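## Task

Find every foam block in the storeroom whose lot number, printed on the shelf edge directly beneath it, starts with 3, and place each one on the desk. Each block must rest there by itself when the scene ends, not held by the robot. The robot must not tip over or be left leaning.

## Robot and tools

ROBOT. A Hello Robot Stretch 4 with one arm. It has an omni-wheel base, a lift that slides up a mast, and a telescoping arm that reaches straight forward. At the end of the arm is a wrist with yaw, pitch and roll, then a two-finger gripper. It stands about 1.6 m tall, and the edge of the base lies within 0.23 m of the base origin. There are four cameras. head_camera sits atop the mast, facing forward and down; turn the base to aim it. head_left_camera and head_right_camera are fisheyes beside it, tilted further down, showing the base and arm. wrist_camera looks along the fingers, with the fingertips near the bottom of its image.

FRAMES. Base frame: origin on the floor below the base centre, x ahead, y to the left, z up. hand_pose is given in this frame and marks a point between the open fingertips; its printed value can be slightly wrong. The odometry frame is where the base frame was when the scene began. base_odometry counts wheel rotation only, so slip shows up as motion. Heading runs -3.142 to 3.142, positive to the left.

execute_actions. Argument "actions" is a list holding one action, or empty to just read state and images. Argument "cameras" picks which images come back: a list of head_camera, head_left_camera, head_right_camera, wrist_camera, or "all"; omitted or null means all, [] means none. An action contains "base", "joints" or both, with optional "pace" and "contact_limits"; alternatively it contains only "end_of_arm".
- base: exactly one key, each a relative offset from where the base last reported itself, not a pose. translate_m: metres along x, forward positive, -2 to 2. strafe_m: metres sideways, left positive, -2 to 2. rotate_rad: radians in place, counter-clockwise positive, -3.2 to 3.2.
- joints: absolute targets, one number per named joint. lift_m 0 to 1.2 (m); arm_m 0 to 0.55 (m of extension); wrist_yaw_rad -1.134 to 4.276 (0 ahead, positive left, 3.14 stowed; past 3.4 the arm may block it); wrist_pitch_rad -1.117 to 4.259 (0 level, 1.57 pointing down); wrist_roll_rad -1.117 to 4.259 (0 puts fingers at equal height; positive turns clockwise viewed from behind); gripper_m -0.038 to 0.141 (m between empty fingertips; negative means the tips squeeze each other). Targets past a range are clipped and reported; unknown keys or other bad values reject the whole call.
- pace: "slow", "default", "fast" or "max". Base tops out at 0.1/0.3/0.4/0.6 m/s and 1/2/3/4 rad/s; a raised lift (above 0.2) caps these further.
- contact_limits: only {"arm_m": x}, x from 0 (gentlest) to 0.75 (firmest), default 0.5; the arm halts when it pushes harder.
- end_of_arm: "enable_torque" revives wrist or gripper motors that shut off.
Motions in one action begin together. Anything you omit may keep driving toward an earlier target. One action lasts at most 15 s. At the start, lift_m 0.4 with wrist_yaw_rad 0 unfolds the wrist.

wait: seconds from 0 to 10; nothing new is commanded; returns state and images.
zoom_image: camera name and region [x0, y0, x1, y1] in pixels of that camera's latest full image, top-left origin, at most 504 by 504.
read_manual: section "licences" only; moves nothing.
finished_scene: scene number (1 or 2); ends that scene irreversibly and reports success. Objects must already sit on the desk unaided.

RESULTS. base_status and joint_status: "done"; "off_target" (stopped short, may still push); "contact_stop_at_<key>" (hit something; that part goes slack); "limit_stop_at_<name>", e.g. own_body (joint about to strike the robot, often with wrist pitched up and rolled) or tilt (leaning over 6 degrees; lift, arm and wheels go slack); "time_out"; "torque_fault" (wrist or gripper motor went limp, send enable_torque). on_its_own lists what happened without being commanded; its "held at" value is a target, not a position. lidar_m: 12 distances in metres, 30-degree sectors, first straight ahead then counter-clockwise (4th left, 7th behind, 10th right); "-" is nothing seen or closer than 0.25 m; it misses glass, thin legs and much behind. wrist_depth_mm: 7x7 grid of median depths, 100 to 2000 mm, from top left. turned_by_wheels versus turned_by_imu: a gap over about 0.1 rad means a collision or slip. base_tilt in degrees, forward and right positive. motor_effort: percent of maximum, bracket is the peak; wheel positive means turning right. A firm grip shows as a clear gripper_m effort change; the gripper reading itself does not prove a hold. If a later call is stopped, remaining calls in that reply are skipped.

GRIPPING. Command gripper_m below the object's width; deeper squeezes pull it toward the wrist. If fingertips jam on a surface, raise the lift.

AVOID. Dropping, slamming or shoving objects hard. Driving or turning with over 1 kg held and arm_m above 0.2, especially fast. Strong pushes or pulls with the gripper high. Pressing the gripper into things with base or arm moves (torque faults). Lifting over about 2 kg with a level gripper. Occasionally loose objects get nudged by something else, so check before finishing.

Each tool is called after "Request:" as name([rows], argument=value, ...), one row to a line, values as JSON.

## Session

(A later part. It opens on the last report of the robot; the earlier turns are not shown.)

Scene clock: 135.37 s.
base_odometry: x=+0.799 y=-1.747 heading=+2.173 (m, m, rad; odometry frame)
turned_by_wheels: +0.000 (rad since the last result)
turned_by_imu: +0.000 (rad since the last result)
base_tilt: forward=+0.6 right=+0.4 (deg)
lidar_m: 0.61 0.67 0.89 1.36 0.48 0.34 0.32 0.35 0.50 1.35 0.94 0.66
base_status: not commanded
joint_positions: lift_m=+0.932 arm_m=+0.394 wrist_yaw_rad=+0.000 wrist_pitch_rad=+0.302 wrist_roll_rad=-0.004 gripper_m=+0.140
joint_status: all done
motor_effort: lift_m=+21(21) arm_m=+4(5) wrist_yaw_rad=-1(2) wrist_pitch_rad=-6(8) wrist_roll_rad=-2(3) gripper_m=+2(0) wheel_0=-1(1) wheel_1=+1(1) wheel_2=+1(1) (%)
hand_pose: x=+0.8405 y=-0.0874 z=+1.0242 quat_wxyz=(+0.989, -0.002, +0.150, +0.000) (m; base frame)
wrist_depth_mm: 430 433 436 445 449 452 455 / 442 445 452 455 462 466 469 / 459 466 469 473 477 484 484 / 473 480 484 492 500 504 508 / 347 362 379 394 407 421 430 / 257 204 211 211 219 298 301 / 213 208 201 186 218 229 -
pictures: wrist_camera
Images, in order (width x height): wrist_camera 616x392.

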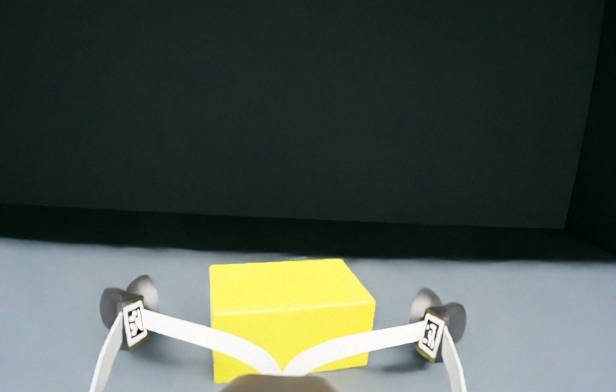

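Request:
execute_actions([
  {"joints":{"gripper_m":0.03,"arm_m":0.405}},
], cameras=[])

Request:
execute_actions([
  {"joints":{"lift_m":0.96}},
], cameras=[])

Request:
execute_actions([
  {"joints":{"arm_m":0}},
], cameras=[])

Request:
execute_actions([
  {"base":{"strafe_m":-1.95},"joints":{"lift_m":0.72}},
], cameras=[])

Request:
execute_actions([
  {"base":{"translate_m":1.8},"pace":"fast"},
], cameras=[])

Request:
execute_actions([
  {"base":{"strafe_m":1.15},"pace":"fast"},
], cameras=[])

Request:
execute_actions([
  {"joints":{"arm_m":0.52}},
], cameras=[])

Request:
execute_actions([
  {"joints":{"lift_m":0.664},"pace":"slow"},
], cameras=["head_camera"])

Scene clock: 147.17 s.
base_odometry: x=+0.799 y=-1.747 heading=+2.173 (m, m, rad; odometry frame)
turned_by_wheels: +0.000 (rad since the last result)
turned_by_imu: +0.000 (rad since the last result)
base_tilt: forward=+0.4 right=+0.0 (deg)
lidar_m: 0.63 0.63 0.92 1.38 0.48 0.34 0.31 0.35 0.50 1.34 0.94 0.67
base_status: not commanded
joint_positions: lift_m=+0.932 arm_m=+0.404 wrist_yaw_rad=+0.000 wrist_pitch_rad=+0.302 wrist_roll_rad=-0.004 gripper_m=+0.031
joint_status: all done
motor_effort: lift_m=+21(21) arm_m=+4(4) wrist_yaw_rad=-1(1) wrist_pitch_rad=-8(7) wrist_roll_rad=-2(1) gripper_m=-23(24) wheel_0=-1(1) wheel_1=+0(1) wheel_2=+0(0) (%)
hand_pose: x=+0.8505 y=-0.0874 z=+1.0241 quat_wxyz=(+0.989, -0.002, +0.151, +0.000) (m; base frame)
wrist_depth_mm: 421 424 430 433 439 439 445 / 433 439 442 449 455 459 459 / 452 455 462 466 469 473 477 / 462 469 477 484 484 492 496 / 345 362 377 394 407 418 427 / 257 255 195 193 204 298 300 / 211 198 173 180 179 219 -
pictures: none
No camera images: the call's "cameras" was empty. Leave "cameras" out to get every camera's image.

Scene clock: 148.07 s.
base_odometry: x=+0.799 y=-1.747 heading=+2.173 (m, m, rad; odometry frame)
turned_by_wheels: +0.000 (rad since the last result)
turned_by_imu: +0.000 (rad since the last result)
base_tilt: forward=+0.7 right=+0.2 (deg)
lidar_m: 0.61 0.66 0.90 1.38 0.48 0.34 0.31 0.34 0.49 1.34 0.90 0.67
base_status: not commanded
joint_positions: lift_m=+0.960 arm_m=+0.404 wrist_yaw_rad=+0.000 wrist_pitch_rad=+0.302 wrist_roll_rad=-0.004 gripper_m=+0.031
joint_status: all done
motor_effort: lift_m=+22(23) arm_m=+5(4) wrist_yaw_rad=+0(1) wrist_pitch_rad=-9(7) wrist_roll_rad=-3(2) gripper_m=-24(24) wheel_0=-1(1) wheel_1=+1(0) wheel_2=+0(0) (%)
hand_pose: x=+0.8505 y=-0.0874 z=+1.0520 quat_wxyz=(+0.989, -0.002, +0.151, +0.000) (m; base frame)
wrist_depth_mm: 421 424 430 436 439 442 445 / 433 439 442 449 452 455 462 / 449 459 459 466 469 473 480 / 469 473 477 480 488 492 500 / 410 427 445 466 480 492 504 / 303 300 195 193 204 351 353 / 251 235 172 179 179 258 285
pictures: none
No camera images: the call's "cameras" was empty. Leave "cameras" out to get every camera's image.

Scene clock: 150.37 s.
base_odometry: x=+0.799 y=-1.747 heading=+2.173 (m, m, rad; odometry frame)
turned_by_wheels: +0.000 (rad since the last result)
turned_by_imu: +0.000 (rad since the last result)
base_tilt: forward=+0.6 right=+0.1 (deg)
lidar_m: 0.63 0.66 0.92 1.37 0.47 0.35 0.31 0.33 0.48 1.32 0.94 0.66
base_status: not commanded
joint_positions: lift_m=+0.960 arm_m=+0.001 wrist_yaw_rad=+0.000 wrist_pitch_rad=+0.303 wrist_roll_rad=-0.004 gripper_m=+0.031
joint_status: all done
motor_effort: lift_m=+22(22) arm_m=-5(4) wrist_yaw_rad=+0(1) wrist_pitch_rad=-9(9) wrist_roll_rad=-2(2) gripper_m=-21(25) wheel_0=-1(1) wheel_1=+1(0) wheel_2=+0(1) (%)
hand_pose: x=+0.4475 y=-0.0874 z=+1.0519 quat_wxyz=(+0.989, -0.002, +0.151, +0.000) (m; base frame)
wrist_depth_mm: 647 788 798 809 809 768 564 / 654 820 831 831 842 778 554 / 676 842 854 866 878 778 554 / 603 668 699 741 788 723 549 / 445 442 452 473 484 500 508 / 691 842 196 193 204 691 521 / 640 831 173 179 179 597 535
pictures: none
No camera images: the call's "cameras" was empty. Leave "cameras" out to get every camera's image.

Scene clock: 158.20 s.
base_odometry: x=+2.406 y=-0.641 heading=+2.174 (m, m, rad; odometry frame)
turned_by_wheels: +0.000 (rad since the last result)
turned_by_imu: +0.007 (rad since the last result)
base_tilt: forward=+0.3 right=+0.2 (deg)
lidar_m: 2.05 0.80 0.94 1.32 0.48 0.34 0.31 0.34 0.47 0.49 0.53 0.76
base_status: done
joint_positions: lift_m=+0.720 arm_m=+0.001 wrist_yaw_rad=+0.000 wrist_pitch_rad=+0.303 wrist_roll_rad=-0.004 gripper_m=+0.031
joint_status: all done
motor_effort: lift_m=+16(21) arm_m=-5(5) wrist_yaw_rad=-1(0) wrist_pitch_rad=-8(9) wrist_roll_rad=-2(1) gripper_m=-24(22) wheel_0=+0(9) wheel_1=+1(6) wheel_2=+1(0) (%)
hand_pose: x=+0.4475 y=-0.0874 z=+0.8124 quat_wxyz=(+0.989, -0.002, +0.151, +0.000) (m; base frame)
wrist_depth_mm: - - - - 1618 842 615 / - - - - 1661 866 615 / - - - - 1576 854 615 / - - - - 1537 842 609 / 1921 - - - 1537 831 603 / 931 1537 195 193 204 820 591 / 866 1205 172 180 179 661 574
pictures: none
No camera images: the call's "cameras" was empty. Leave "cameras" out to get every camera's image.

Scene clock: 164.07 s.
base_odometry: x=+1.385 y=+0.841 heading=+2.174 (m, m, rad; odometry frame)
turned_by_wheels: +0.000 (rad since the last result)
turned_by_imu: -0.004 (rad since the last result)
base_tilt: forward=+0.4 right=+0.2 (deg)
lidar_m: 1.55 1.00 1.09 2.70 0.97 0.81 2.14 0.75 0.52 0.50 0.51 0.69
base_status: done
joint_positions: lift_m=+0.720 arm_m=+0.001 wrist_yaw_rad=+0.000 wrist_pitch_rad=+0.303 wrist_roll_rad=-0.004 gripper_m=+0.031
joint_status: not commanded
motor_effort: lift_m=+16(16) arm_m=-4(4) wrist_yaw_rad=+0(1) wrist_pitch_rad=-9(9) wrist_roll_rad=-1(2) gripper_m=-22(23) wheel_0=+1(7) wheel_1=+1(5) wheel_2=+2(10) (%)
hand_pose: x=+0.4475 y=-0.0874 z=+0.8124 quat_wxyz=(+0.989, -0.002, +0.151, +0.000) (m; base frame)
wrist_depth_mm: 1229 1229 1229 1281 1281 854 603 / 1255 1281 1281 1308 1308 866 609 / 1281 1336 1336 1366 1366 820 609 / 1366 1366 1397 1397 1397 831 574 / 1430 1430 1430 1430 1430 831 591 / 1464 1499 195 194 204 820 591 / 1281 1229 173 179 179 661 574
pictures: none
No camera images: the call's "cameras" was empty. Leave "cameras" out to get every camera's image.

Scene clock: 168.23 s.
base_odometry: x=+0.438 y=+0.189 heading=+2.174 (m, m, rad; odometry frame)
turned_by_wheels: +0.000 (rad since the last result)
turned_by_imu: -0.003 (rad since the last result)
base_tilt: forward=+0.6 right=+0.2 (deg)
lidar_m: 0.75 0.81 1.12 2.59 0.97 0.71 0.66 0.71 1.74 1.64 1.71 0.80
base_status: done
joint_positions: lift_m=+0.720 arm_m=+0.001 wrist_yaw_rad=+0.000 wrist_pitch_rad=+0.303 wrist_roll_rad=-0.004 gripper_m=+0.031
joint_status: not commanded
motor_effort: lift_m=+17(17) arm_m=-4(4) wrist_yaw_rad=+0(1) wrist_pitch_rad=-9(8) wrist_roll_rad=+0(1) gripper_m=-24(21) wheel_0=+0(9) wheel_1=-2(11) wheel_2=+0(2) (%)
hand_pose: x=+0.4475 y=-0.0874 z=+0.8124 quat_wxyz=(+0.989, -0.002, +0.151, +0.000) (m; base frame)
wrist_depth_mm: 1229 1229 1255 1255 1281 1281 1281 / 1255 1281 1281 1281 1308 1308 1336 / 1281 1281 1336 1336 1366 1397 1397 / 741 778 820 866 917 1430 1464 / 768 798 580 591 615 640 1499 / 1366 1160 195 193 204 1576 1576 / 1229 960 172 180 179 1336 1464
pictures: none
No camera images: the call's "cameras" was empty. Leave "cameras" out to get every camera's image.

Scene clock: 170.80 s.
base_odometry: x=+0.438 y=+0.189 heading=+2.174 (m, m, rad; odometry frame)
turned_by_wheels: +0.000 (rad since the last result)
turned_by_imu: +0.000 (rad since the last result)
base_tilt: forward=+0.8 right=+0.2 (deg)
lidar_m: 0.76 0.81 1.13 2.57 0.97 0.73 0.65 0.70 1.72 1.64 1.72 0.80
base_status: not commanded
joint_positions: lift_m=+0.720 arm_m=+0.519 wrist_yaw_rad=+0.000 wrist_pitch_rad=+0.303 wrist_roll_rad=-0.004 gripper_m=+0.031
joint_status: all done
motor_effort: lift_m=+17(17) arm_m=+4(5) wrist_yaw_rad=-1(0) wrist_pitch_rad=-8(9) wrist_roll_rad=-3(2) gripper_m=-25(26) wheel_0=+0(0) wheel_1=-2(2) wheel_2=+0(0) (%)
hand_pose: x=+0.9655 y=-0.0874 z=+0.8124 quat_wxyz=(+0.989, -0.002, +0.151, +0.000) (m; base frame)
wrist_depth_mm: 750 759 778 778 778 788 798 / 778 788 798 809 809 820 831 / 809 809 809 842 842 854 842 / 723 759 842 854 854 878 904 / 480 500 525 544 564 580 778 / 355 351 195 193 204 413 415 / 293 274 173 180 179 303 334
pictures: none
No camera images: the call's "cameras" was empty. Leave "cameras" out to get every camera's image.

Scene clock: 172.13 s.
base_odometry: x=+0.438 y=+0.189 heading=+2.174 (m, m, rad; odometry frame)
turned_by_wheels: +0.000 (rad since the last result)
turned_by_imu: +0.000 (rad since the last result)
base_tilt: forward=+0.5 right=+0.3 (deg)
lidar_m: 0.75 0.80 1.13 2.57 0.96 0.70 0.67 0.70 1.73 1.66 1.72 0.78
base_status: not commanded
joint_positions: lift_m=+0.664 arm_m=+0.519 wrist_yaw_rad=+0.000 wrist_pitch_rad=+0.303 wrist_roll_rad=-0.004 gripper_m=+0.031
joint_status: all done
motor_effort: lift_m=+15(16) arm_m=+4(4) wrist_yaw_rad=-1(1) wrist_pitch_rad=-8(8) wrist_roll_rad=-1(1) gripper_m=-21(24) wheel_0=+0(0) wheel_1=-2(3) wheel_2=+0(0) (%)
hand_pose: x=+0.9655 y=-0.0874 z=+0.7565 quat_wxyz=(+0.989, -0.002, +0.151, +0.000) (m; base frame)
wrist_depth_mm: 759 759 768 778 788 788 798 / 778 788 798 798 809 820 820 / 809 820 820 831 842 854 854 / 535 564 591 627 661 715 891 / 351 368 384 399 413 427 436 / 262 258 195 193 204 303 306 / 215 202 173 179 179 222 -
pictures: head_camera
Images, in order (width x height): head_camera 420x560.

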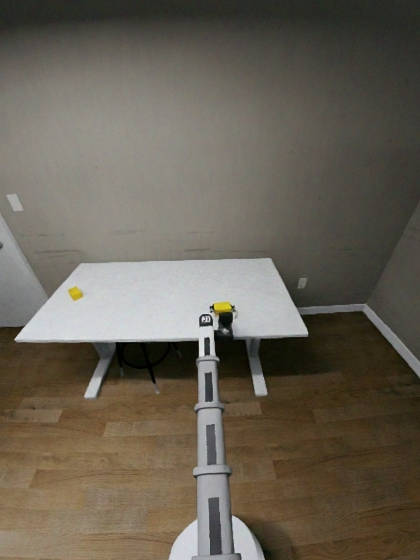

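Request:
execute_actions([
  {"joints":{"gripper_m":0.14}},
], cameras=[])

Request:
execute_actions([
  {"joints":{"arm_m":0.3,"lift_m":0.68}},
], cameras=[])

Request:
finished_scene(scene=2)

Scene clock: 179.17 s.
base_odometry: x=+0.438 y=+0.189 heading=+2.174 (m, m, rad; odometry frame)
turned_by_wheels: +0.000 (rad since the last result)
turned_by_imu: +0.000 (rad since the last result)
base_tilt: forward=+0.6 right=+0.2 (deg)
lidar_m: 0.75 0.78 1.14 2.58 0.98 0.70 0.67 0.72 1.74 1.65 1.73 0.78
base_status: not commanded
joint_positions: lift_m=+0.664 arm_m=+0.519 wrist_yaw_rad=+0.000 wrist_pitch_rad=+0.303 wrist_roll_rad=-0.004 gripper_m=+0.140
joint_status: all done
motor_effort: lift_m=+15(15) arm_m=+4(4) wrist_yaw_rad=-1(1) wrist_pitch_rad=-9(9) wrist_roll_rad=-2(1) gripper_m=+0(21) wheel_0=-1(0) wheel_1=-3(2) wheel_2=+0(0) (%)
hand_pose: x=+0.9655 y=-0.0874 z=+0.7565 quat_wxyz=(+0.989, -0.002, +0.151, +0.000) (m; base frame)
wrist_depth_mm: 750 759 778 778 778 788 798 / 778 788 798 809 809 831 820 / 809 809 831 831 842 854 854 / 535 564 591 627 668 707 878 / 353 368 387 402 415 424 436 / 262 204 212 208 282 303 306 / 217 212 188 180 222 233 -
pictures: none
No camera images: the call's "cameras" was empty. Leave "cameras" out to get every camera's image.

Scene clock: 180.93 s.
base_odometry: x=+0.438 y=+0.189 heading=+2.174 (m, m, rad; odometry frame)
turned_by_wheels: +0.000 (rad since the last result)
turned_by_imu: +0.000 (rad since the last result)
base_tilt: forward=+0.6 right=+0.3 (deg)
lidar_m: 0.76 0.77 1.13 2.57 0.98 0.71 0.66 0.69 1.74 1.64 1.71 0.80
base_status: not commanded
joint_positions: lift_m=+0.680 arm_m=+0.301 wrist_yaw_rad=+0.000 wrist_pitch_rad=+0.302 wrist_roll_rad=-0.004 gripper_m=+0.140
joint_status: all done
motor_effort: lift_m=+22(23) arm_m=-4(4) wrist_yaw_rad=-1(1) wrist_pitch_rad=-8(8) wrist_roll_rad=-3(1) gripper_m=-2(6) wheel_0=+0(0) wheel_1=-2(2) wheel_2=+0(0) (%)
hand_pose: x=+0.7471 y=-0.0874 z=+0.7720 quat_wxyz=(+0.989, -0.002, +0.151, +0.000) (m; base frame)
wrist_depth_mm: 960 960 960 991 991 1008 991 / 976 991 1008 1025 1025 1042 1042 / 1008 1025 1025 1060 1060 1078 1098 / 591 621 654 691 732 866 1118 / 389 407 418 415 455 469 484 / 287 204 314 324 314 336 338 / 268 267 267 218 271 274 278
pictures: none
No camera images: the call's "cameras" was empty. Leave "cameras" out to get every camera's image.

The scene is finished: the task was done.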